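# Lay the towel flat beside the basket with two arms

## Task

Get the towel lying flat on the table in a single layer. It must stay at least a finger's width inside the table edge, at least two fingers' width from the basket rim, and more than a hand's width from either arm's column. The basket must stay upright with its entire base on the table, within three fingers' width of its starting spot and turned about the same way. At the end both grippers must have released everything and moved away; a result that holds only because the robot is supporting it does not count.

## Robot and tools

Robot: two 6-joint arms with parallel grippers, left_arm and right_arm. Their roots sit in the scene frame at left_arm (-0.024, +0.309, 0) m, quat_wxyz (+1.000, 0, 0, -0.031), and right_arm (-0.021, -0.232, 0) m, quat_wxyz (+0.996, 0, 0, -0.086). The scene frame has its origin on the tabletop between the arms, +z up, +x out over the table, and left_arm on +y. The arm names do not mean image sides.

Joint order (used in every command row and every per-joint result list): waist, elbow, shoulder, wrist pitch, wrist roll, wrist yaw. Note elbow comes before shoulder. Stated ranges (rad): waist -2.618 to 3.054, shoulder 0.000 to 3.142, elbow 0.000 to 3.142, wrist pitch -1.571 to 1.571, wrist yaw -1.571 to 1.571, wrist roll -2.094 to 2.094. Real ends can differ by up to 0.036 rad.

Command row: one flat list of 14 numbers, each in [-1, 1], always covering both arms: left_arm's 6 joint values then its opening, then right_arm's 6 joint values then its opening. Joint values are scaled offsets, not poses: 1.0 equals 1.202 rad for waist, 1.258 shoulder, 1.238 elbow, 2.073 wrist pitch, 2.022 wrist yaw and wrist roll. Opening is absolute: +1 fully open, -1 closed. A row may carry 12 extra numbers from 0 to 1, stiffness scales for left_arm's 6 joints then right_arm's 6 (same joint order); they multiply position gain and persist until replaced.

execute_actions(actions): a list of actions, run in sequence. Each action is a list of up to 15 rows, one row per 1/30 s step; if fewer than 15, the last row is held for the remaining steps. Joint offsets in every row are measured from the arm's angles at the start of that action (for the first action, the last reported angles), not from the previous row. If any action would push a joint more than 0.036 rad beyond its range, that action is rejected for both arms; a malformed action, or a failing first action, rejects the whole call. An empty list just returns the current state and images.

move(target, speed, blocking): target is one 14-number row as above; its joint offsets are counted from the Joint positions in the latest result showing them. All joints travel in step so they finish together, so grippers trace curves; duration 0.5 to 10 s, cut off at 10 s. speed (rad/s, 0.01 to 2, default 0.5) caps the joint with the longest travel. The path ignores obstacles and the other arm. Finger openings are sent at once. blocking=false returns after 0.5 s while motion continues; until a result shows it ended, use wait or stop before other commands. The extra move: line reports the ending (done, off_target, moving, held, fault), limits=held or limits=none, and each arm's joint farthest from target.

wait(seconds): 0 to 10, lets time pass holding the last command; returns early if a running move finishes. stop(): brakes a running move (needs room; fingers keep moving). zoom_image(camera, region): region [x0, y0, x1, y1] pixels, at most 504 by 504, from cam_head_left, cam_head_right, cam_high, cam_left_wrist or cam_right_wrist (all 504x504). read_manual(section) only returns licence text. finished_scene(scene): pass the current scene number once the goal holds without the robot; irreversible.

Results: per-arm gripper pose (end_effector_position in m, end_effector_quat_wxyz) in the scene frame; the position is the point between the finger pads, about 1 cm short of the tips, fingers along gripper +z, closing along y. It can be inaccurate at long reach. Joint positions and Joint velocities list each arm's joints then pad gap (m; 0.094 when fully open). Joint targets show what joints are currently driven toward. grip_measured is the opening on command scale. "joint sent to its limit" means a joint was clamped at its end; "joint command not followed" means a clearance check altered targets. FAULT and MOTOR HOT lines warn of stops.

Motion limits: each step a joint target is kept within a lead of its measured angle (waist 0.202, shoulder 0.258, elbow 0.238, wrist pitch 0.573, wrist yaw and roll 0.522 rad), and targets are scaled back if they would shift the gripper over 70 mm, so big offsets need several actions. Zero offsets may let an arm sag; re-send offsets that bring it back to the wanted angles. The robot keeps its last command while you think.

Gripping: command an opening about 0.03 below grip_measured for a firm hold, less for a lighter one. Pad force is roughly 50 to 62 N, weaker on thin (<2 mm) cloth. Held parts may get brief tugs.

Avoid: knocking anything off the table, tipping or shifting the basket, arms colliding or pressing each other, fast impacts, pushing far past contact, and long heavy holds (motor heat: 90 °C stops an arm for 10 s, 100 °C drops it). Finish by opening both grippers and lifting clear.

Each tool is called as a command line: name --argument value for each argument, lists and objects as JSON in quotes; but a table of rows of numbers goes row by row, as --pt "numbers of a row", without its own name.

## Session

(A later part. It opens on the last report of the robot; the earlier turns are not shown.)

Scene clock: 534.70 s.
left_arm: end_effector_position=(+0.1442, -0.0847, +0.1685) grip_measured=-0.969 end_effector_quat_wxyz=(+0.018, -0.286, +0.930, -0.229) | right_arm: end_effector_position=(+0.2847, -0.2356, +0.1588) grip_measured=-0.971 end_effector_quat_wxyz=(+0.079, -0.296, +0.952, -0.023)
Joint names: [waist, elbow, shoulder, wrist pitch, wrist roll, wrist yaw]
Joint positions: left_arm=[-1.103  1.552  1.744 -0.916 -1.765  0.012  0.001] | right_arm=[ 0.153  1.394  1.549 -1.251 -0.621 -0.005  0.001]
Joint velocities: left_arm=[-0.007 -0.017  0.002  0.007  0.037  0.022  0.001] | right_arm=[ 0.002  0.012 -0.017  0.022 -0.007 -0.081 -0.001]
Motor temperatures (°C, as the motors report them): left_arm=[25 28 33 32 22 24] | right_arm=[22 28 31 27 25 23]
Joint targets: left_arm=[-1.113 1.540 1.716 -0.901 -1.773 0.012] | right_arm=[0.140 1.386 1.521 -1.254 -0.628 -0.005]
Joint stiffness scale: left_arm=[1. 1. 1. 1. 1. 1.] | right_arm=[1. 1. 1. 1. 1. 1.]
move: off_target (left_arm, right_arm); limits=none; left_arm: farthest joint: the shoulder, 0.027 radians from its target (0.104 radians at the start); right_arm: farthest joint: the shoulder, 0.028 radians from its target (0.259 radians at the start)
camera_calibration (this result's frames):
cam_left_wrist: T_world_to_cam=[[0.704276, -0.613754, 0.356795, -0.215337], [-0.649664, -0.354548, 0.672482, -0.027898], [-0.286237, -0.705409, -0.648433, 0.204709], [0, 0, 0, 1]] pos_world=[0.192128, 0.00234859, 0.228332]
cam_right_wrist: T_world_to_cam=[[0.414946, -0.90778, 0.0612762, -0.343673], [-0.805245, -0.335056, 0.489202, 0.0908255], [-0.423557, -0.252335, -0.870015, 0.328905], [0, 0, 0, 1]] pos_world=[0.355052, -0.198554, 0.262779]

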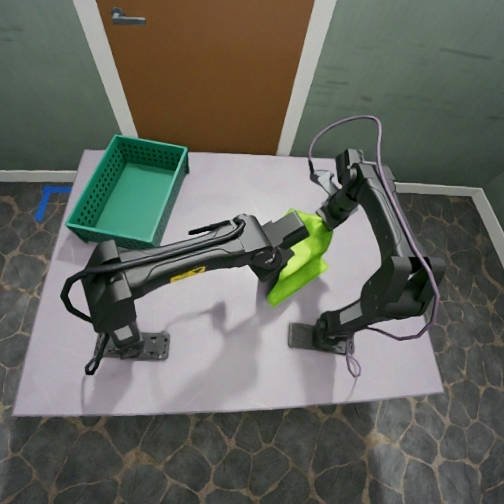

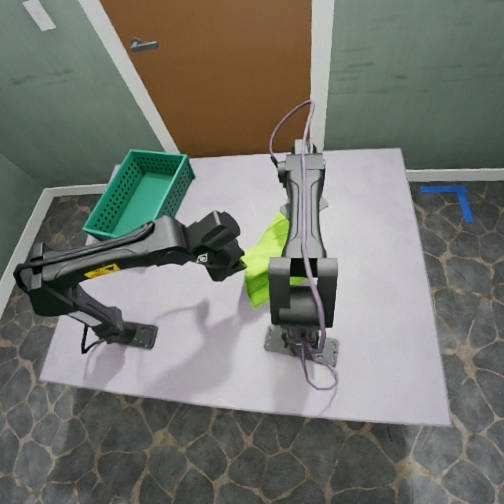

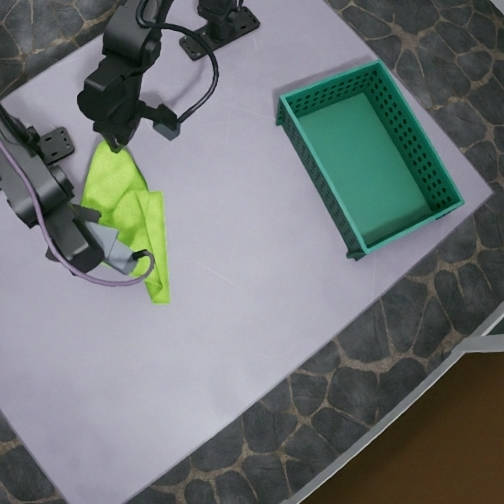

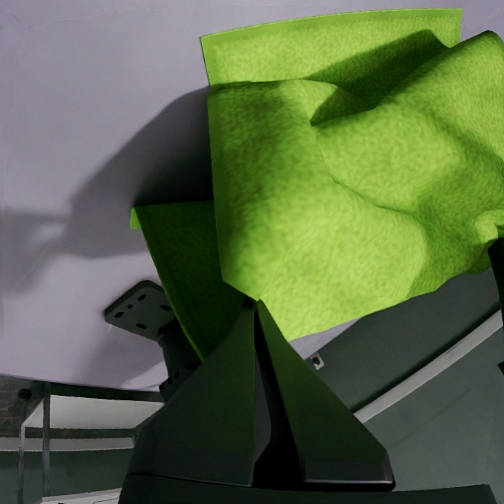

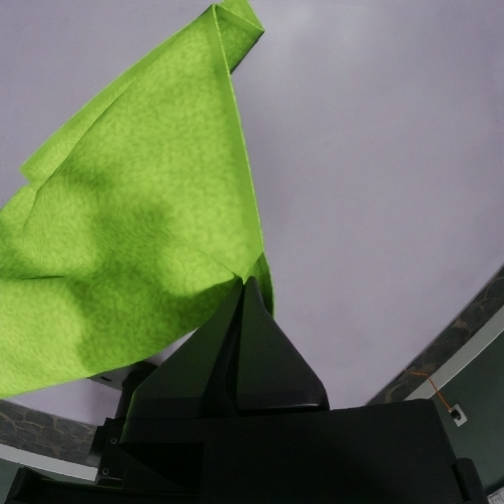

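move --target '[0.091,-0.17,0.11,0.105,0.054,0,-1, 0.072,-0.157,0.177,0.184,0.042,0,-1]' --speed 0.15

Scene clock: 554.80 s.
left_arm: end_effector_position=(+0.1795, -0.0623, +0.0635) grip_measured=-0.969 end_effector_quat_wxyz=(+0.028, -0.291, +0.942, -0.163) | right_arm: end_effector_position=(+0.3160, -0.2110, +0.0495) grip_measured=-0.971 end_effector_quat_wxyz=(+0.052, -0.296, +0.954, -0.011)
Joint names: [waist, elbow, shoulder, wrist pitch, wrist roll, wrist yaw]
Joint positions: left_arm=[-1.005  1.354  1.882 -0.711 -1.668  0.012  0.001] | right_arm=[ 0.228  1.206  1.772 -0.898 -0.545 -0.005  0.001]
Joint velocities: left_arm=[-0.002 -0.012 -0.002 -0.007  0.022 -0.022  0.   ] | right_arm=[ 0.022 -0.007 -0.002  0.037 -0.081 -0.022  0.   ]
Motor temperatures (°C, as the motors report them): left_arm=[25 28 33 32 22 24] | right_arm=[22 27 30 27 25 23]
Joint targets: left_arm=[-0.993 1.342 1.882 -0.698 -1.656 0.012] | right_arm=[0.240 1.199 1.772 -0.870 -0.536 -0.005]
Joint stiffness scale: left_arm=[1. 1. 1. 1. 1. 1.] | right_arm=[1. 1. 1. 1. 1. 1.]
move: off_target (right_arm); limits=none; left_arm: farthest joint: the wrist pitch, 0.013 radians from its target (0.218 radians at the start); right_arm: farthest joint: the wrist pitch, 0.028 radians from its target (0.382 radians at the start)
camera_calibration (this result's frames):
cam_left_wrist: T_world_to_cam=[[0.716511, -0.648779, 0.256316, -0.186951], [-0.631265, -0.446684, 0.634017, 0.067035], [-0.296844, -0.616084, -0.729605, 0.175156], [0, 0, 0, 1]] pos_world=[0.228264, 0.0165641, 0.133212]
cam_right_wrist: T_world_to_cam=[[0.417126, -0.908392, 0.0287991, -0.326898], [-0.775722, -0.339336, 0.532078, 0.165365], [-0.473563, -0.244284, -0.846205, 0.269552], [0, 0, 0, 1]] pos_world=[0.392284, -0.17499, 0.149524]

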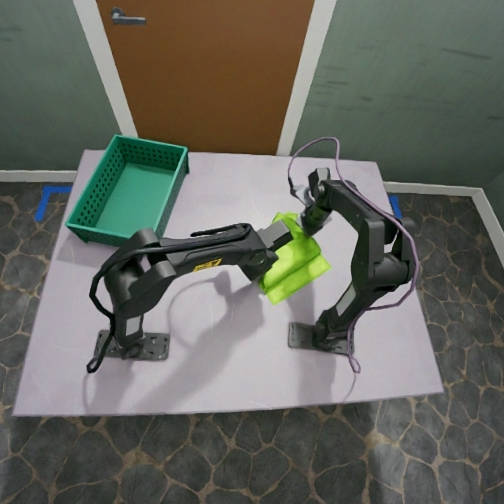

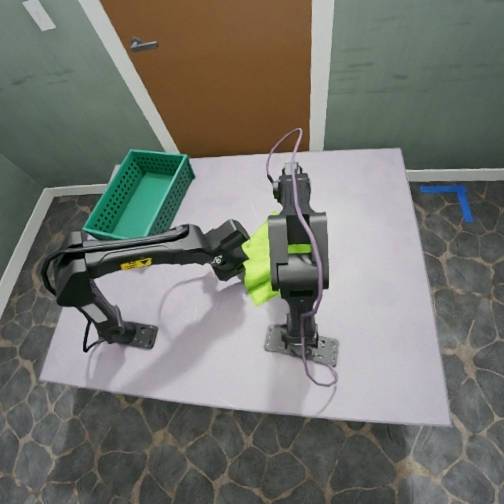

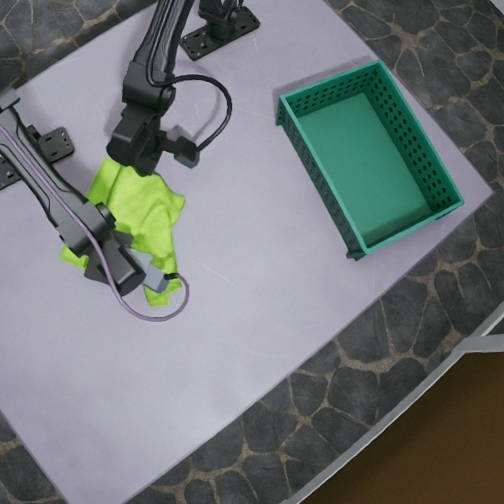

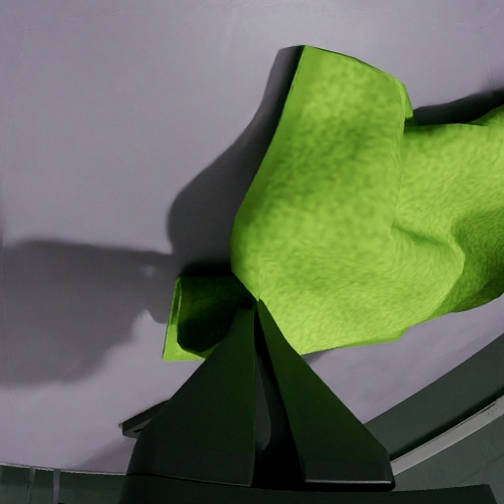

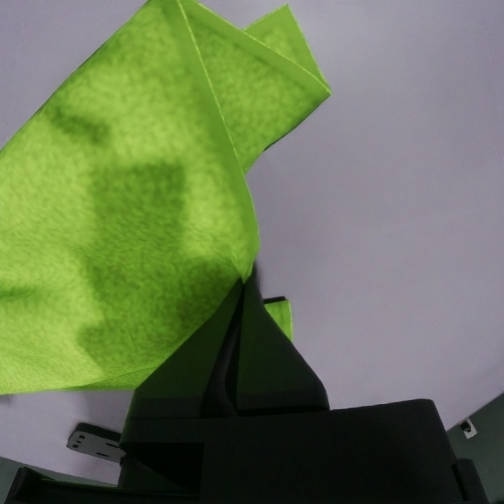

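move --target '[0.171,0.228,0.165,-0.031,0.077,0,-1, 0.025,0.439,0.309,-0.033,-0.01,0,-1]' --speed 0.25

Scene clock: 594.93 s.
left_arm: end_effector_position=(+0.2830, -0.0565, +0.0522) grip_measured=-0.969 end_effector_quat_wxyz=(+0.056, -0.316, +0.934, -0.158) | right_arm: end_effector_position=(+0.4315, -0.1966, +0.0403) grip_measured=-0.971 end_effector_quat_wxyz=(+0.079, -0.310, +0.947, -0.017)
Joint names: [waist, elbow, shoulder, wrist pitch, wrist roll, wrist yaw]
Joint positions: left_arm=[-0.808  1.603  2.089 -0.749 -1.525  0.012  0.001] | right_arm=[ 0.245  1.714  2.163 -0.96  -0.558 -0.005  0.001]
Joint velocities: left_arm=[-0.022 -0.012  0.002  0.007 -0.051  0.037 -0.   ] | right_arm=[-0.007 -0.002  0.002 -0.007 -0.066 -0.081  0.   ]
Motor temperatures (°C, as the motors report them): left_arm=[25 27 32 32 22 24] | right_arm=[22 27 30 27 25 23]
Joint targets: left_arm=[-0.799 1.636 2.090 -0.775 -1.512 0.012] | right_arm=[0.257 1.749 2.161 -0.966 -0.565 -0.005]
Joint stiffness scale: left_arm=[1. 1. 1. 1. 1. 1.] | right_arm=[1. 1. 1. 1. 1. 1.]
move: off_target (left_arm, right_arm); limits=none; left_arm: farthest joint: the elbow, 0.033 radians from its target (0.282 radians at the start); right_arm: farthest joint: the elbow, 0.035 radians from its target (0.544 radians at the start)
camera_calibration (this result's frames):
cam_left_wrist: T_world_to_cam=[[0.74414, -0.60938, 0.273699, -0.260938], [-0.628096, -0.498718, 0.597307, 0.14014], [-0.227488, -0.61639, -0.753865, 0.182763], [0, 0, 0, 1]] pos_world=[0.323772, 0.0235334, 0.12549]
cam_right_wrist: T_world_to_cam=[[0.442323, -0.895399, 0.0510905, -0.370926], [-0.793464, -0.364142, 0.487663, 0.269354], [-0.418049, -0.256243, -0.871536, 0.294673], [0, 0, 0, 1]] pos_world=[0.500979, -0.158536, 0.144415]

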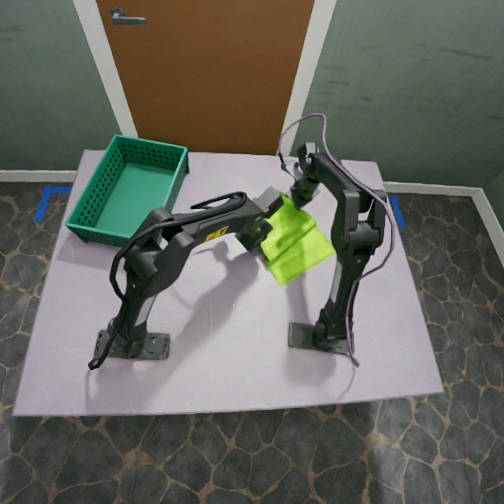

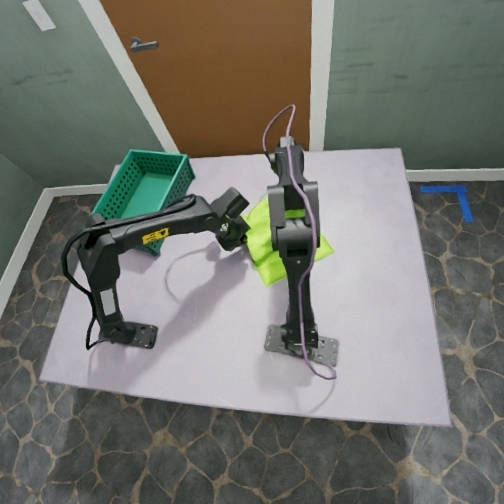

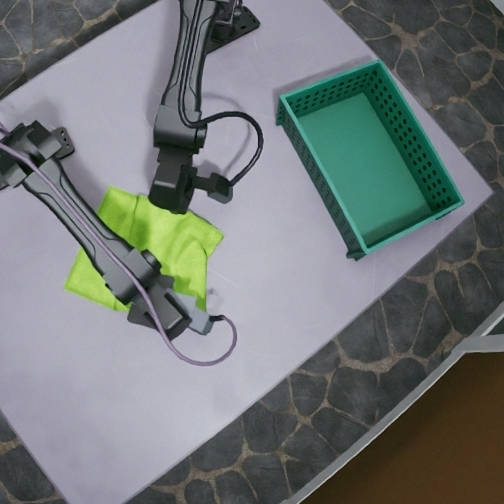

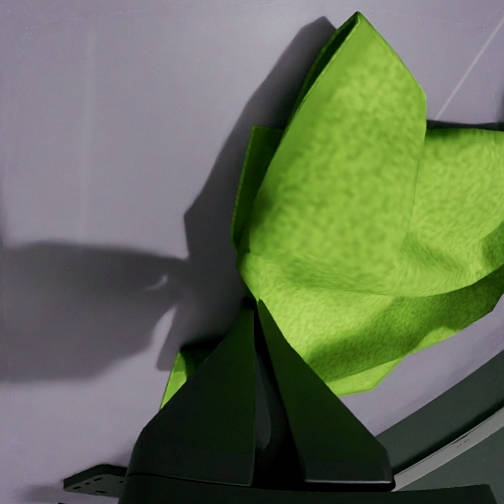

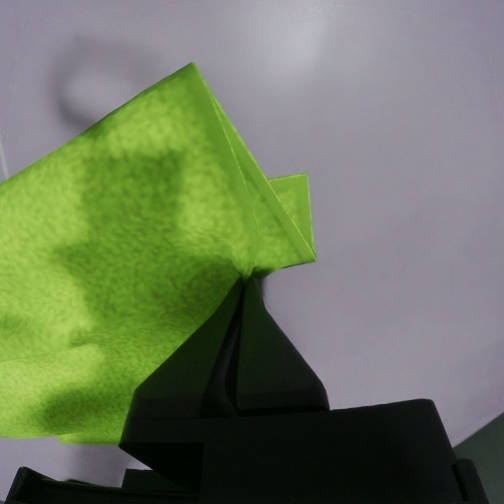

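move --target '[0,0.027,0,0,0,0,-1, 0,0.028,0.04,0,0,0,-1]' --speed 0.1

execute_actions --actions '[[[0,0.027,0,0,0,0,-1, 0,0.028,0,0,0,0,-0.6]],[[0,0.02,0,0,0,0,-1, 0,0.028,-0.02,0,0,0,-0.6],[0,0.02,0,0,0,0,-1, 0,0.028,-0.03,0,0,0,-0.6],[0,0.02,0,0,0,0,-1, 0,0.028,-0.04,0,0,0,-0.6],[0,0.02,0,0,0,0,-1, 0,0.028,-0.05,0,0,0,-0.6],[0,0.02,0,0,0,0,-1, 0,0.028,-0.06,0,0,0,-0.6],[0,0.02,0,0,0,0,-1, 0,0.028,-0.07,0,0,0,-0.6],[0,0.02,0,0,0,0,-1, 0,0.028,-0.08,0,0,0,-0.6],[0,0.02,0,0,0,0,-1, 0,0.028,-0.09,0,0,0,-0.6],[0,0.02,0,0,0,0,-1, 0,0.028,-0.10,0,0,0,-0.6],[0,0.02,0,0,0,0,-1, 0,0.028,-0.11,0,0,0,-0.6]]]'

Scene clock: 622.50 s.
left_arm: end_effector_position=(+0.2830, -0.0565, +0.0522) grip_measured=-0.969 end_effector_quat_wxyz=(+0.056, -0.316, +0.934, -0.158) | right_arm: end_effector_position=(+0.4271, -0.1972, +0.0188) grip_measured=-0.971 end_effector_quat_wxyz=(+0.055, -0.310, +0.949, -0.012)
Joint names: [waist, elbow, shoulder, wrist pitch, wrist roll, wrist yaw]
Joint positions: left_arm=[-0.808  1.603  2.089 -0.749 -1.524  0.012  0.001] | right_arm=[ 0.245  1.714  2.213 -0.96  -0.558 -0.003  0.001]
Joint velocities: left_arm=[ 0.002  0.012 -0.007 -0.051 -0.051 -0.022 -0.002] | right_arm=[ 0.002  0.002 -0.017  0.037  0.007 -0.037 -0.   ]
Motor temperatures (°C, as the motors report them): left_arm=[25 28 33 31 22 24] | right_arm=[22 28 32 27 25 23]
Joint targets: left_arm=[-0.808 1.637 2.089 -0.749 -1.525 0.012] | right_arm=[0.245 1.749 2.213 -0.960 -0.558 -0.005]
Joint stiffness scale: left_arm=[1. 1. 1. 1. 1. 1.] | right_arm=[1. 1. 1. 1. 1. 1.]
move: off_target (left_arm, right_arm); limits=none; left_arm: farthest joint: the elbow, 0.033 radians from its target (0.033 radians at the start); right_arm: farthest joint: the elbow, 0.034 radians from its target (0.034 radians at the start)
camera_calibration (this result's frames):
cam_left_wrist: T_world_to_cam=[[0.743647, -0.609958, 0.273752, -0.260833], [-0.628574, -0.498358, 0.597105, 0.140306], [-0.227782, -0.616109, -0.754006, 0.182869], [0, 0, 0, 1]] pos_world=[0.323815, 0.0234926, 0.125511]
cam_right_wrist: T_world_to_cam=[[0.444231, -0.895274, 0.0338136, -0.368885], [-0.768473, -0.361368, 0.528074, 0.26521], [-0.460552, -0.260572, -0.848525, 0.290876], [0, 0, 0, 1]] pos_world=[0.50164, -0.158621, 0.119238]

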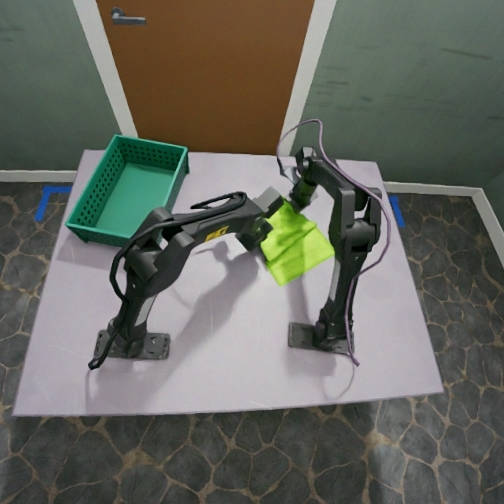

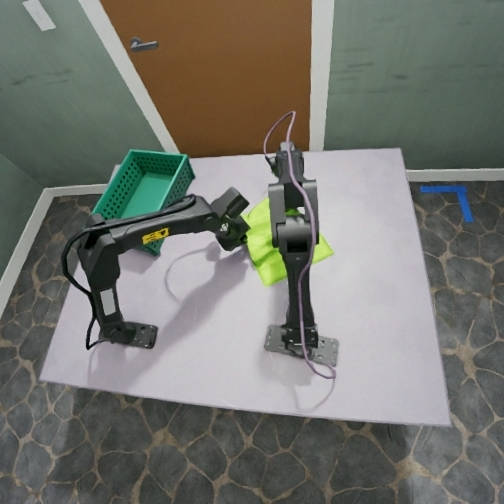

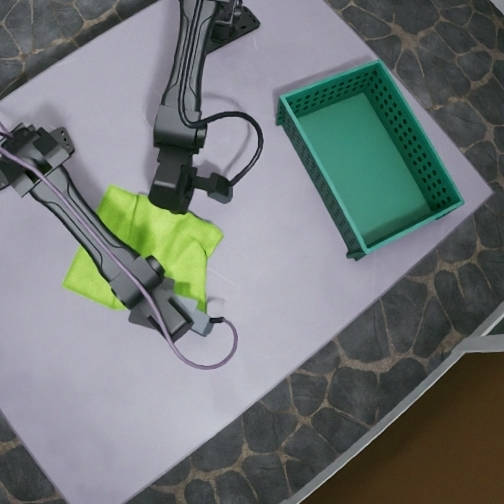

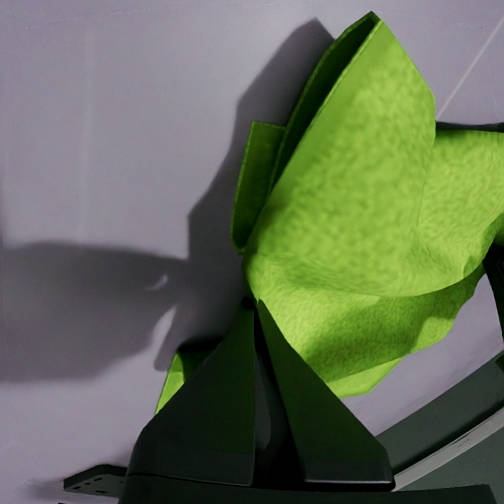

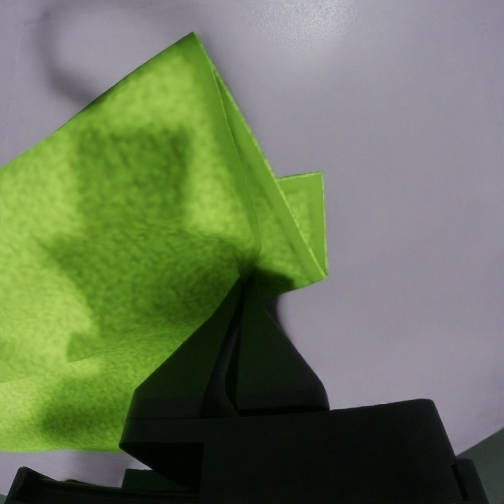

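Scene clock: 623.50 s.
left_arm: end_effector_position=(+0.2830, -0.0565, +0.0522) grip_measured=-0.969 end_effector_quat_wxyz=(+0.056, -0.316, +0.934, -0.158) | right_arm: end_effector_position=(+0.4389, -0.1963, +0.0750) grip_measured=-0.602 end_effector_quat_wxyz=(+0.119, -0.308, +0.943, -0.028)
Joint names: [waist, elbow, shoulder, wrist pitch, wrist roll, wrist yaw]
Joint positions: left_arm=[-0.808  1.603  2.089 -0.749 -1.524  0.012  0.001] | right_arm=[ 0.245  1.725  2.091 -0.96  -0.558 -0.003  0.019]
Joint velocities: left_arm=[-0.002 -0.002 -0.022  0.022 -0.051  0.051  0.   ] | right_arm=[ 0.007  0.037 -0.081  0.066 -0.066  0.007  0.   ]
Motor temperatures (°C, as the motors report them): left_arm=[25 28 33 31 22 24] | right_arm=[22 28 32 27 25 23]
Joint targets: left_arm=[-0.808 1.628 2.089 -0.749 -1.524 0.012] | right_arm=[0.245 1.749 2.074 -0.960 -0.558 -0.003]
Joint stiffness scale: left_arm=[1. 1. 1. 1. 1. 1.] | right_arm=[1. 1. 1. 1. 1. 1.]
camera_calibration (this result's frames):
cam_left_wrist: T_world_to_cam=[[0.743647, -0.609958, 0.273752, -0.260833], [-0.628574, -0.498358, 0.597105, 0.140306], [-0.227782, -0.616109, -0.754006, 0.182869], [0, 0, 0, 1]] pos_world=[0.323815, 0.0234926, 0.125511]
cam_right_wrist: T_world_to_cam=[[0.436518, -0.89584, 0.0831979, -0.375668], [-0.830907, -0.365953, 0.419133, 0.279569], [-0.34503, -0.252089, -0.904105, 0.299325], [0, 0, 0, 1]] pos_world=[0.499558, -0.158773, 0.1847]

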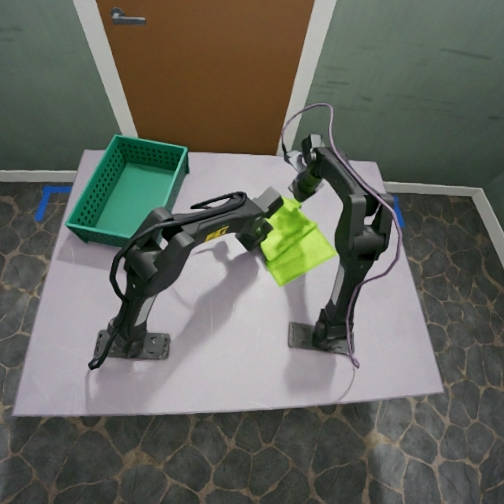

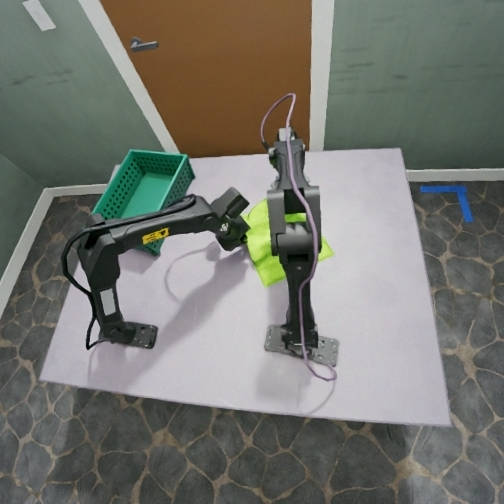

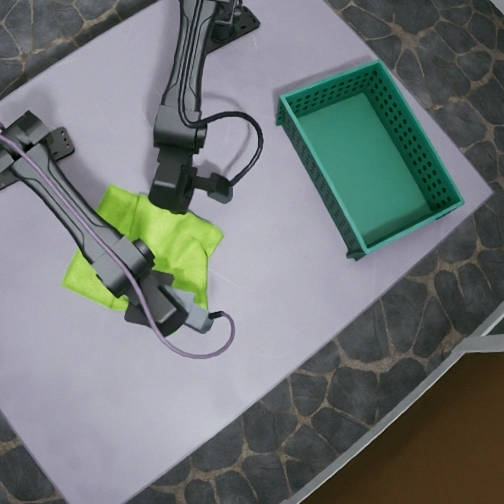

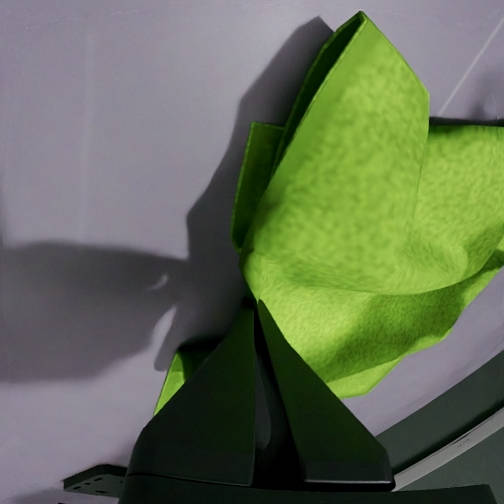

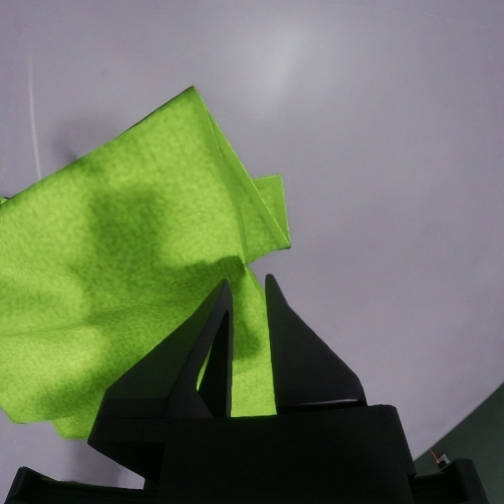

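move --target '[0,0.02,0,0,0,0,-1, -0.029,0.07,0.109,0.071,0,0,-1]' --speed 0.25

Scene clock: 649.40 s.
left_arm: end_effector_position=(+0.2830, -0.0565, +0.0522) grip_measured=-0.969 end_effector_quat_wxyz=(+0.056, -0.316, +0.934, -0.158) | right_arm: end_effector_position=(+0.4748, -0.2060, +0.0340) grip_measured=-0.985 end_effector_quat_wxyz=(+0.135, -0.296, +0.945, -0.033)
Joint names: [waist, elbow, shoulder, wrist pitch, wrist roll, wrist yaw]
Joint positions: left_arm=[-0.808  1.603  2.089 -0.749 -1.524  0.012  0.001] | right_arm=[ 0.22   1.777  2.233 -0.837 -0.558 -0.003  0.001]
Joint velocities: left_arm=[ 0.002 -0.022 -0.002  0.022 -0.095 -0.051 -0.   ] | right_arm=[-0.002 -0.007 -0.022  0.022 -0.037  0.007 -0.001]
Motor temperatures (°C, as the motors report them): left_arm=[25 28 33 31 22 24] | right_arm=[21 28 32 27 25 23]
Joint targets: left_arm=[-0.808 1.628 2.089 -0.749 -1.524 0.012] | right_arm=[0.210 1.812 2.228 -0.813 -0.558 -0.003]
Joint stiffness scale: left_arm=[1. 1. 1. 1. 1. 1.] | right_arm=[1. 1. 1. 1. 1. 1.]
move: off_target (left_arm, right_arm); limits=none; left_arm: farthest joint: the elbow, 0.024 radians from its target (0.024 radians at the start); right_arm: farthest joint: the elbow, 0.034 radians from its target (0.085 radians at the start)
camera_calibration (this result's frames):
cam_left_wrist: T_world_to_cam=[[0.743647, -0.609958, 0.273752, -0.260833], [-0.628574, -0.498358, 0.597105, 0.140306], [-0.227782, -0.616109, -0.754006, 0.182869], [0, 0, 0, 1]] pos_world=[0.323815, 0.0234926, 0.125511]
cam_right_wrist: T_world_to_cam=[[0.411212, -0.906531, 0.0954208, -0.387237], [-0.853146, -0.345891, 0.390515, 0.33871], [-0.321009, -0.241993, -0.915638, 0.263256], [0, 0, 0, 1]] pos_world=[0.532713, -0.17018, 0.145726]

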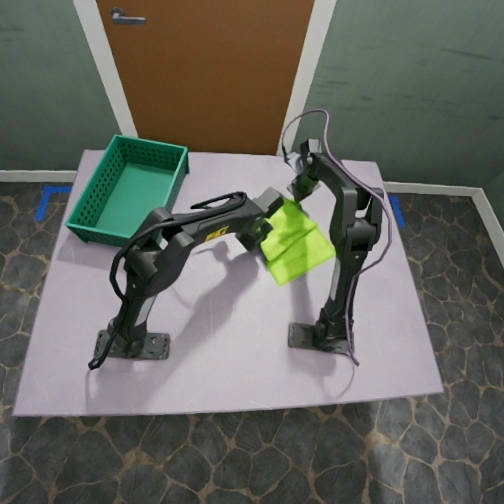

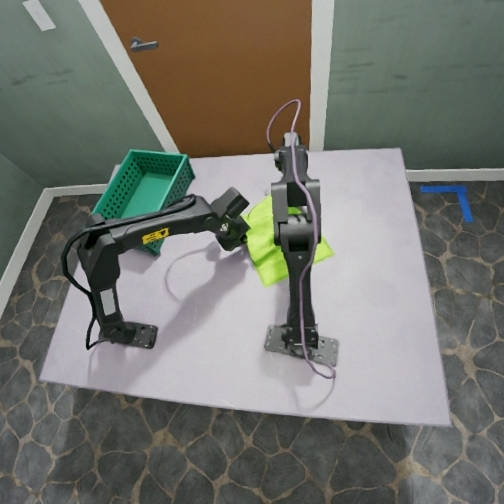

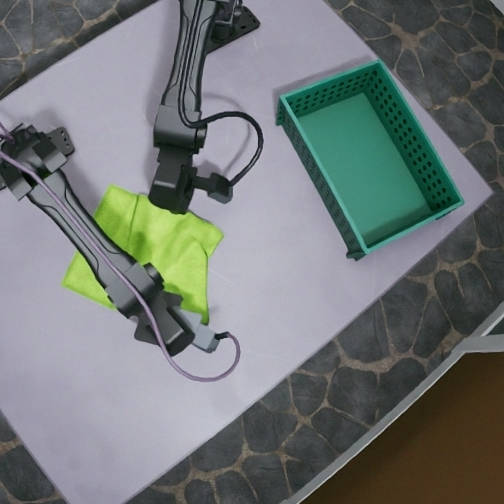

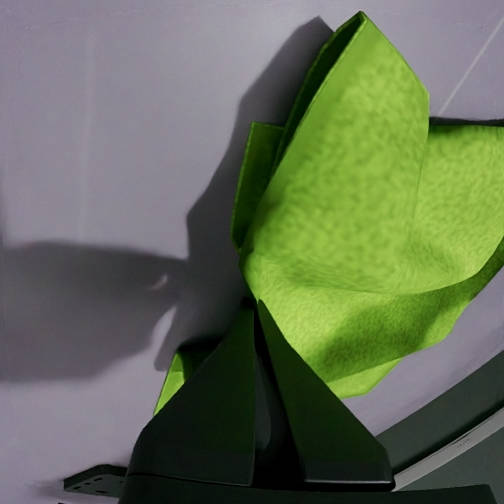

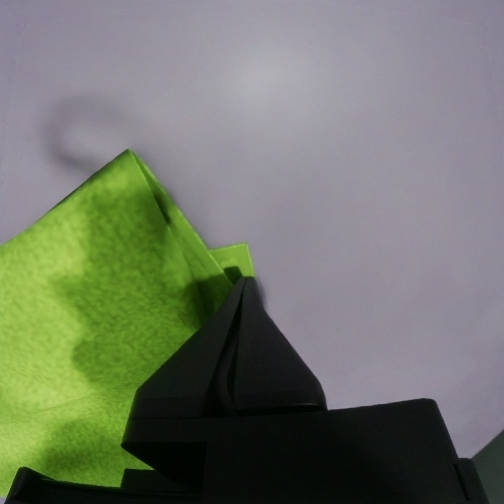

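move --target '[0,0.02,0,0,0,0,-1, 0.004,0.028,0.052,0.022,0,0,-1]' --speed 0.07

Scene clock: 658.83 s.
left_arm: end_effector_position=(+0.2830, -0.0565, +0.0522) grip_measured=-0.969 end_effector_quat_wxyz=(+0.056, -0.316, +0.934, -0.158) | right_arm: end_effector_position=(+0.4758, -0.2060, +0.0130) grip_measured=-0.985 end_effector_quat_wxyz=(+0.121, -0.297, +0.947, -0.030)
Joint names: [waist, elbow, shoulder, wrist pitch, wrist roll, wrist yaw]
Joint positions: left_arm=[-0.808  1.603  2.089 -0.749 -1.524  0.012  0.001] | right_arm=[ 0.22   1.785  2.284 -0.823 -0.558 -0.003  0.001]
Joint velocities: left_arm=[-0.007  0.007 -0.012  0.066 -0.007 -0.051  0.001] | right_arm=[ 0.027 -0.017  0.012  0.007  0.051  0.007 -0.001]
Motor temperatures (°C, as the motors report them): left_arm=[25 28 33 31 22 24] | right_arm=[22 28 32 28 25 23]
Joint targets: left_arm=[-0.808 1.628 2.089 -0.749 -1.524 0.012] | right_arm=[0.225 1.812 2.298 -0.791 -0.558 -0.003]
Joint stiffness scale: left_arm=[1. 1. 1. 1. 1. 1.] | right_arm=[1. 1. 1. 1. 1. 1.]
move: off_target (left_arm, right_arm); limits=none; left_arm: farthest joint: the elbow, 0.024 radians from its target (0.024 radians at the start); right_arm: farthest joint: the wrist pitch, 0.031 radians from its target (0.045 radians at the start)
camera_calibration (this result's frames):
cam_left_wrist: T_world_to_cam=[[0.743647, -0.609958, 0.273752, -0.260833], [-0.628574, -0.498358, 0.597105, 0.140306], [-0.227782, -0.616109, -0.754006, 0.182869], [0, 0, 0, 1]] pos_world=[0.323815, 0.0234926, 0.125511]
cam_right_wrist: T_world_to_cam=[[0.413789, -0.906406, 0.0848895, -0.386667], [-0.841632, -0.345332, 0.415212, 0.342094], [-0.347036, -0.243256, -0.905755, 0.256374], [0, 0, 0, 1]] pos_world=[0.536887, -0.169977, 0.122994]

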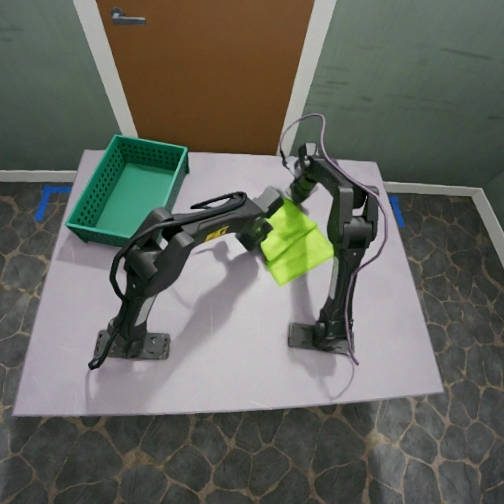

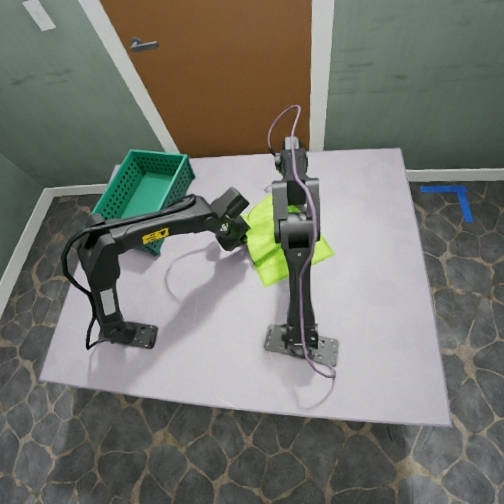

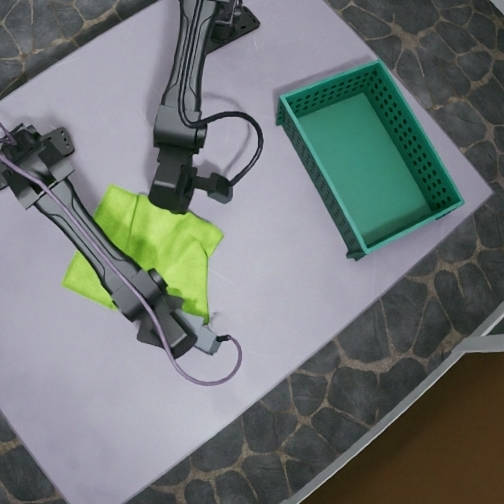

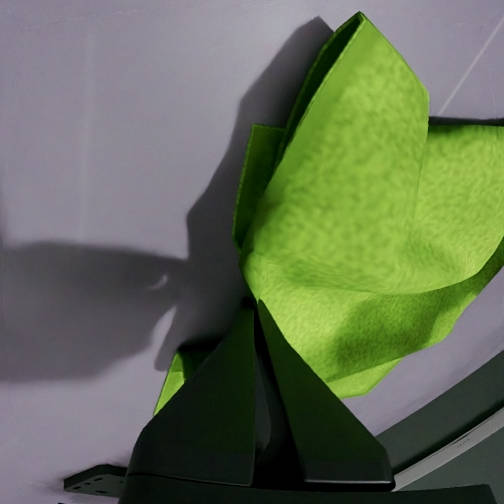

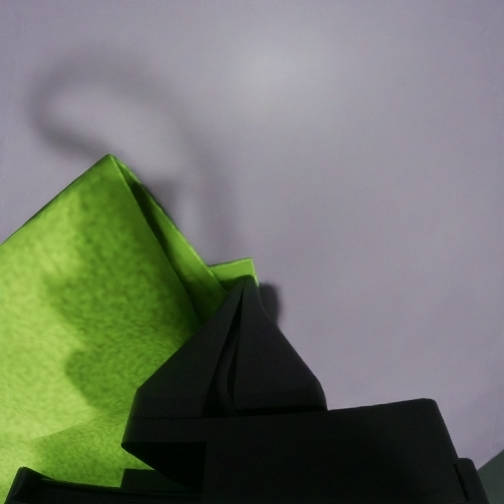

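move --target '[0,0.02,0,0,0,0,-1, 0.105,0.18,0.143,0.136,0.05,0,-1]' --speed 0.18

Scene clock: 670.83 s.
left_arm: end_effector_position=(+0.2830, -0.0565, +0.0522) grip_measured=-0.969 end_effector_quat_wxyz=(+0.056, -0.316, +0.934, -0.158) | right_arm: end_effector_position=(+0.5683, -0.1350, +0.0160) grip_measured=-0.985 end_effector_quat_wxyz=(+0.265, -0.298, +0.916, -0.042)
Joint names: [waist, elbow, shoulder, wrist pitch, wrist roll, wrist yaw]
Joint positions: left_arm=[-0.808  1.603  2.089 -0.749 -1.524  0.012  0.001] | right_arm=[ 0.334  1.982  2.453 -0.558 -0.468  0.003  0.001]
Joint velocities: left_arm=[ 0.002 -0.007 -0.012  0.037 -0.037  0.007  0.001] | right_arm=[-0.007 -0.007 -0.027 -0.051 -0.007  0.007  0.001]
Motor temperatures (°C, as the motors report them): left_arm=[25 28 33 31 22 24] | right_arm=[22 28 32 28 25 23]
Joint targets: left_arm=[-0.808 1.628 2.089 -0.749 -1.524 0.012] | right_arm=[0.346 2.008 2.464 -0.541 -0.457 -0.004]
Joint stiffness scale: left_arm=[1. 1. 1. 1. 1. 1.] | right_arm=[1. 1. 1. 1. 1. 1.]
move: off_target (left_arm, right_arm); limits=none; left_arm: farthest joint: the elbow, 0.024 radians from its target (0.024 radians at the start); right_arm: farthest joint: the elbow, 0.026 radians from its target (0.222 radians at the start)
camera_calibration (this result's frames):
cam_left_wrist: T_world_to_cam=[[0.743647, -0.609958, 0.273752, -0.260833], [-0.628574, -0.498358, 0.597105, 0.140306], [-0.227782, -0.616109, -0.754006, 0.182869], [0, 0, 0, 1]] pos_world=[0.323815, 0.0234926, 0.125511]
cam_right_wrist: T_world_to_cam=[[0.40375, -0.902616, 0.149234, -0.355692], [-0.912348, -0.385143, 0.138873, 0.482481], [-0.0678728, -0.192224, -0.979001, 0.157804], [0, 0, 0, 1]] pos_world=[0.594512, -0.104896, 0.140568]

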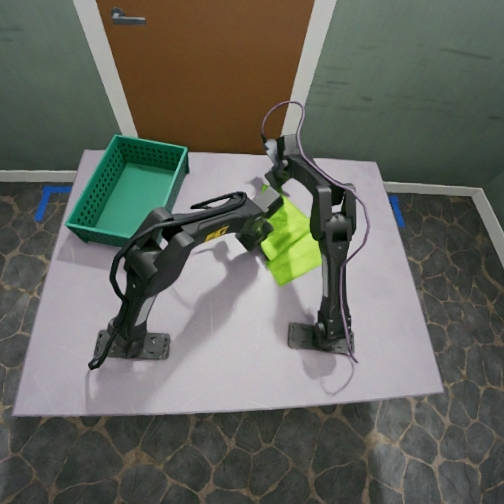

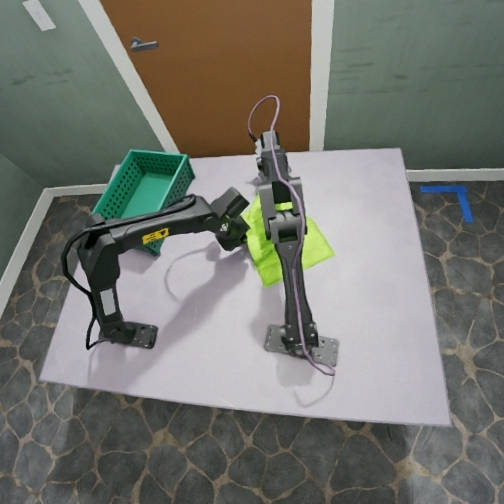

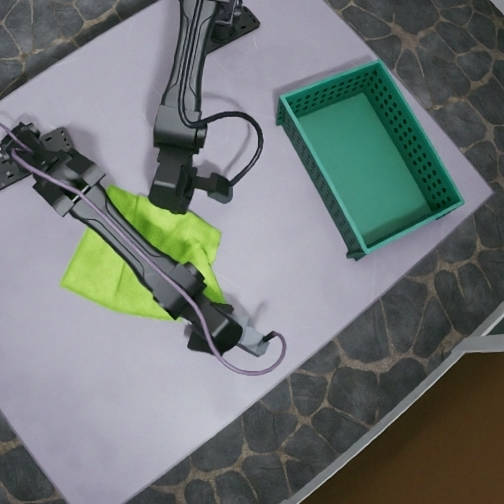

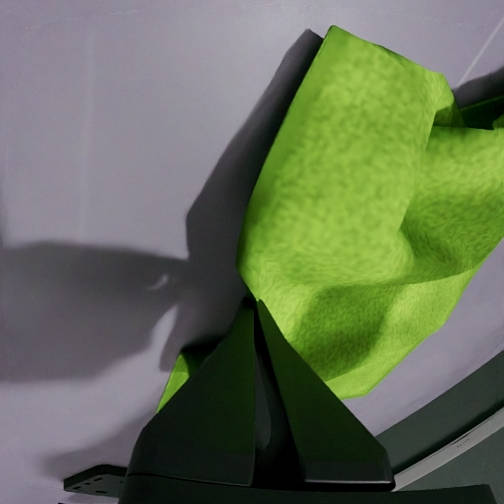

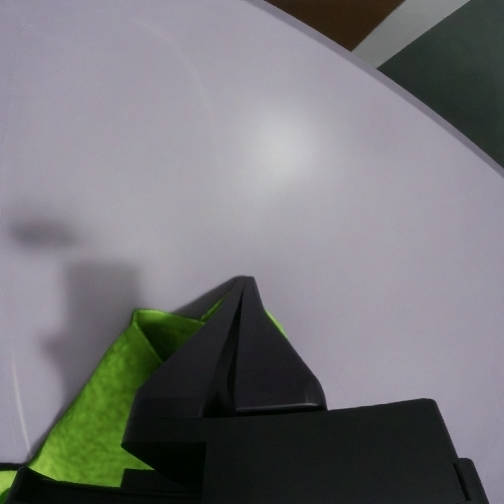

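move --target '[-0.075,-0.12,-0.2,-0.01,0,0,-1, 0.005,0.02,0.009,0.008,0,0,-1]' --speed 0.2

Scene clock: 686.53 s.
left_arm: end_effector_position=(+0.2367, -0.0560, +0.1071) grip_measured=-0.969 end_effector_quat_wxyz=(+0.064, -0.276, +0.937, -0.203) | right_arm: end_effector_position=(+0.5695, -0.1348, +0.0151) grip_measured=-0.985 end_effector_quat_wxyz=(+0.267, -0.298, +0.916, -0.043)
Joint names: [waist, elbow, shoulder, wrist pitch, wrist roll, wrist yaw]
Joint positions: left_arm=[-0.886  1.47   1.863 -0.749 -1.524  0.012  0.001] | right_arm=[ 0.334  1.982  2.456 -0.55  -0.467  0.003  0.001]
Joint velocities: left_arm=[ 0.002 -0.002  0.007 -0.022  0.022 -0.022 -0.   ] | right_arm=[-0.002 -0.002  0.002 -0.022 -0.051 -0.095 -0.   ]
Motor temperatures (°C, as the motors report them): left_arm=[25 28 33 31 22 24] | right_arm=[22 28 33 29 25 23]
Joint targets: left_arm=[-0.898 1.455 1.837 -0.769 -1.524 0.012] | right_arm=[0.340 2.007 2.464 -0.541 -0.468 0.003]
Joint stiffness scale: left_arm=[1. 1. 1. 1. 1. 1.] | right_arm=[1. 1. 1. 1. 1. 1.]
move: off_target (left_arm, right_arm); limits=none; left_arm: farthest joint: the shoulder, 0.025 radians from its target (0.252 radians at the start); right_arm: farthest joint: the elbow, 0.025 radians from its target (0.025 radians at the start)
camera_calibration (this result's frames):
cam_left_wrist: T_world_to_cam=[[0.676597, -0.642293, 0.360107, -0.236329], [-0.697723, -0.402887, 0.592339, 0.100882], [-0.235373, -0.652029, -0.720734, 0.210347], [0, 0, 0, 1]] pos_world=[0.279797, 0.0260035, 0.176951]
cam_right_wrist: T_world_to_cam=[[0.40284, -0.902878, 0.150106, -0.355409], [-0.913036, -0.384964, 0.134786, 0.484255], [-0.0639101, -0.191349, -0.979439, 0.154977], [0, 0, 0, 1]] pos_world=[0.59522, -0.104815, 0.139868]

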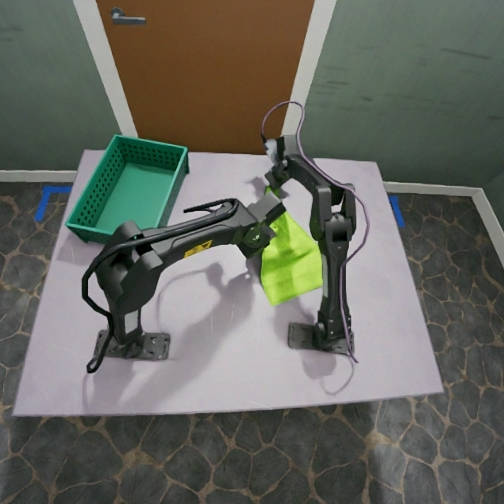

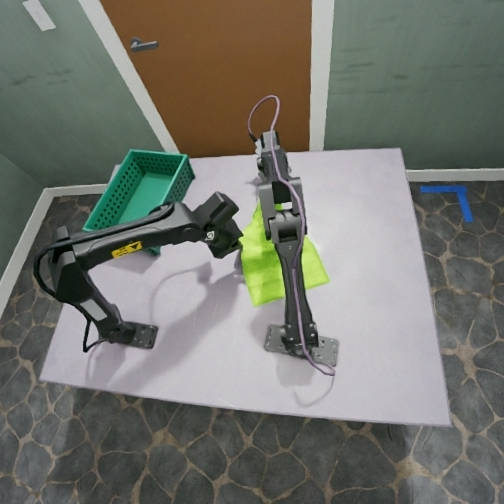

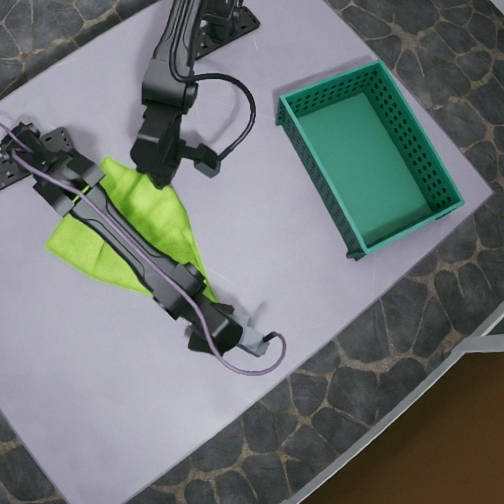

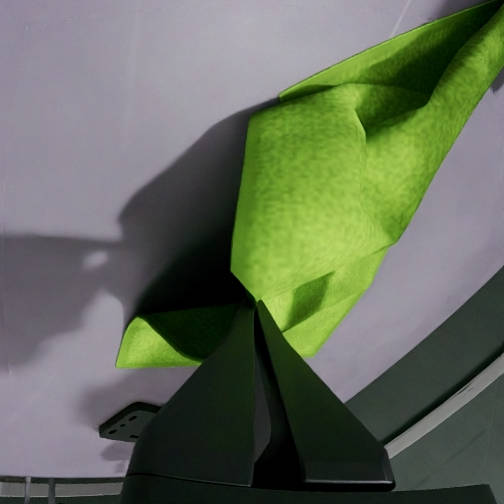

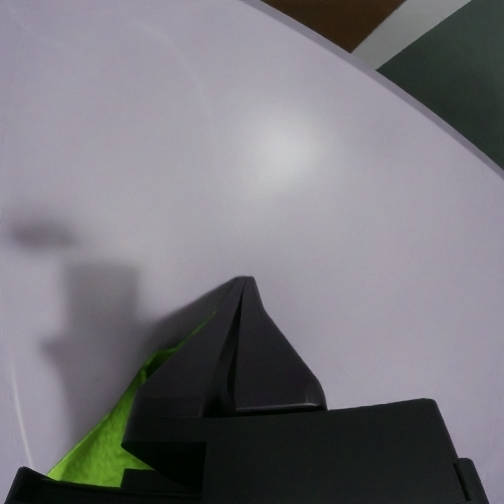

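execute_actions --actions '[]'

Scene clock: 717.60 s.
left_arm: end_effector_position=(+0.2367, -0.0560, +0.1071) grip_measured=-0.969 end_effector_quat_wxyz=(+0.064, -0.276, +0.937, -0.203) | right_arm: end_effector_position=(+0.5695, -0.1348, +0.0151) grip_measured=-0.985 end_effector_quat_wxyz=(+0.267, -0.298, +0.916, -0.043)
Joint names: [waist, elbow, shoulder, wrist pitch, wrist roll, wrist yaw]
Joint positions: left_arm=[-0.886  1.47   1.863 -0.749 -1.524  0.012  0.001] | right_arm=[ 0.334  1.982  2.456 -0.55  -0.467  0.003  0.001]
Joint velocities: left_arm=[-0.017 -0.007  0.002 -0.007 -0.051  0.022  0.   ] | right_arm=[ 0.002 -0.007 -0.002 -0.037 -0.095 -0.037 -0.   ]
Motor temperatures (°C, as the motors report them): left_arm=[25 27 33 31 22 24] | right_arm=[21 28 33 29 25 23]
Joint targets: left_arm=[-0.898 1.455 1.837 -0.769 -1.524 0.012] | right_arm=[0.340 2.007 2.464 -0.541 -0.468 0.003]
Joint stiffness scale: left_arm=[1. 1. 1. 1. 1. 1.] | right_arm=[1. 1. 1. 1. 1. 1.]
camera_calibration (this result's frames):
cam_left_wrist: T_world_to_cam=[[0.676597, -0.642293, 0.360107, -0.236329], [-0.697723, -0.402887, 0.592339, 0.100882], [-0.235373, -0.652029, -0.720734, 0.210347], [0, 0, 0, 1]] pos_world=[0.279797, 0.0260035, 0.176951]
cam_right_wrist: T_world_to_cam=[[0.40284, -0.902878, 0.150106, -0.355409], [-0.913036, -0.384964, 0.134786, 0.484255], [-0.0639101, -0.191349, -0.979439, 0.154977], [0, 0, 0, 1]] pos_world=[0.59522, -0.104815, 0.139868]

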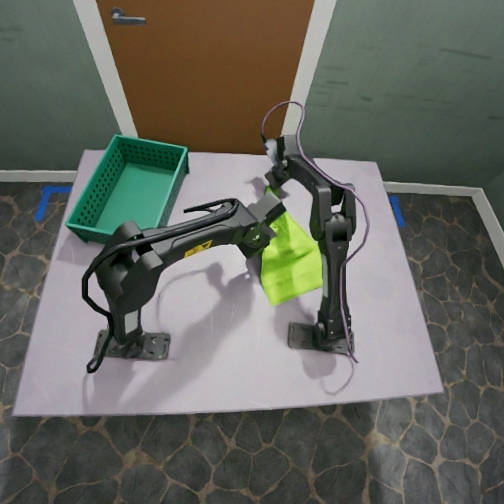

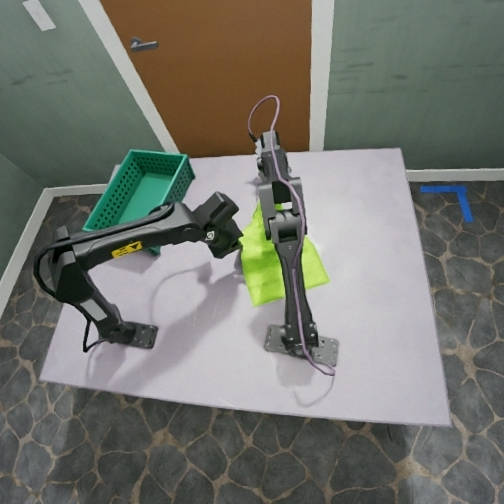

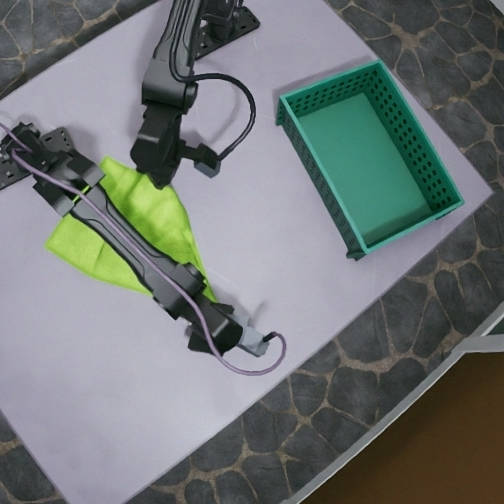

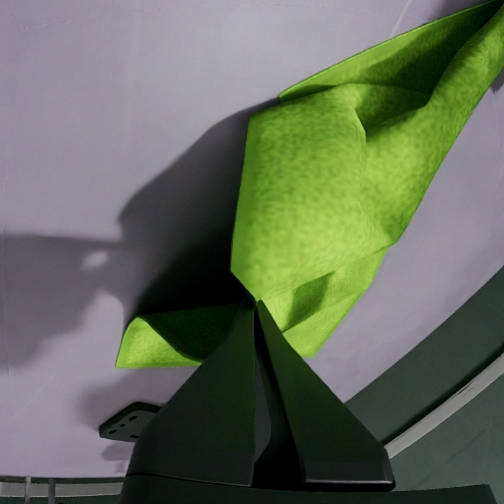

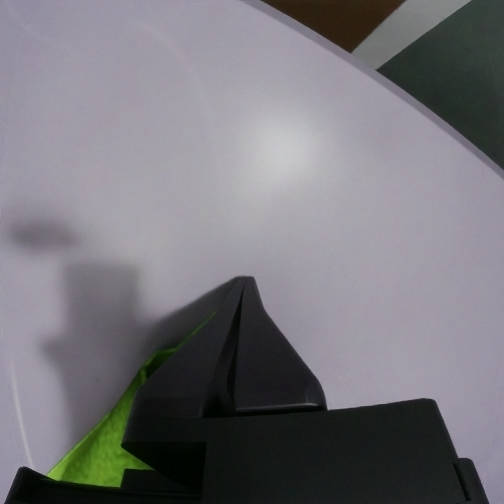

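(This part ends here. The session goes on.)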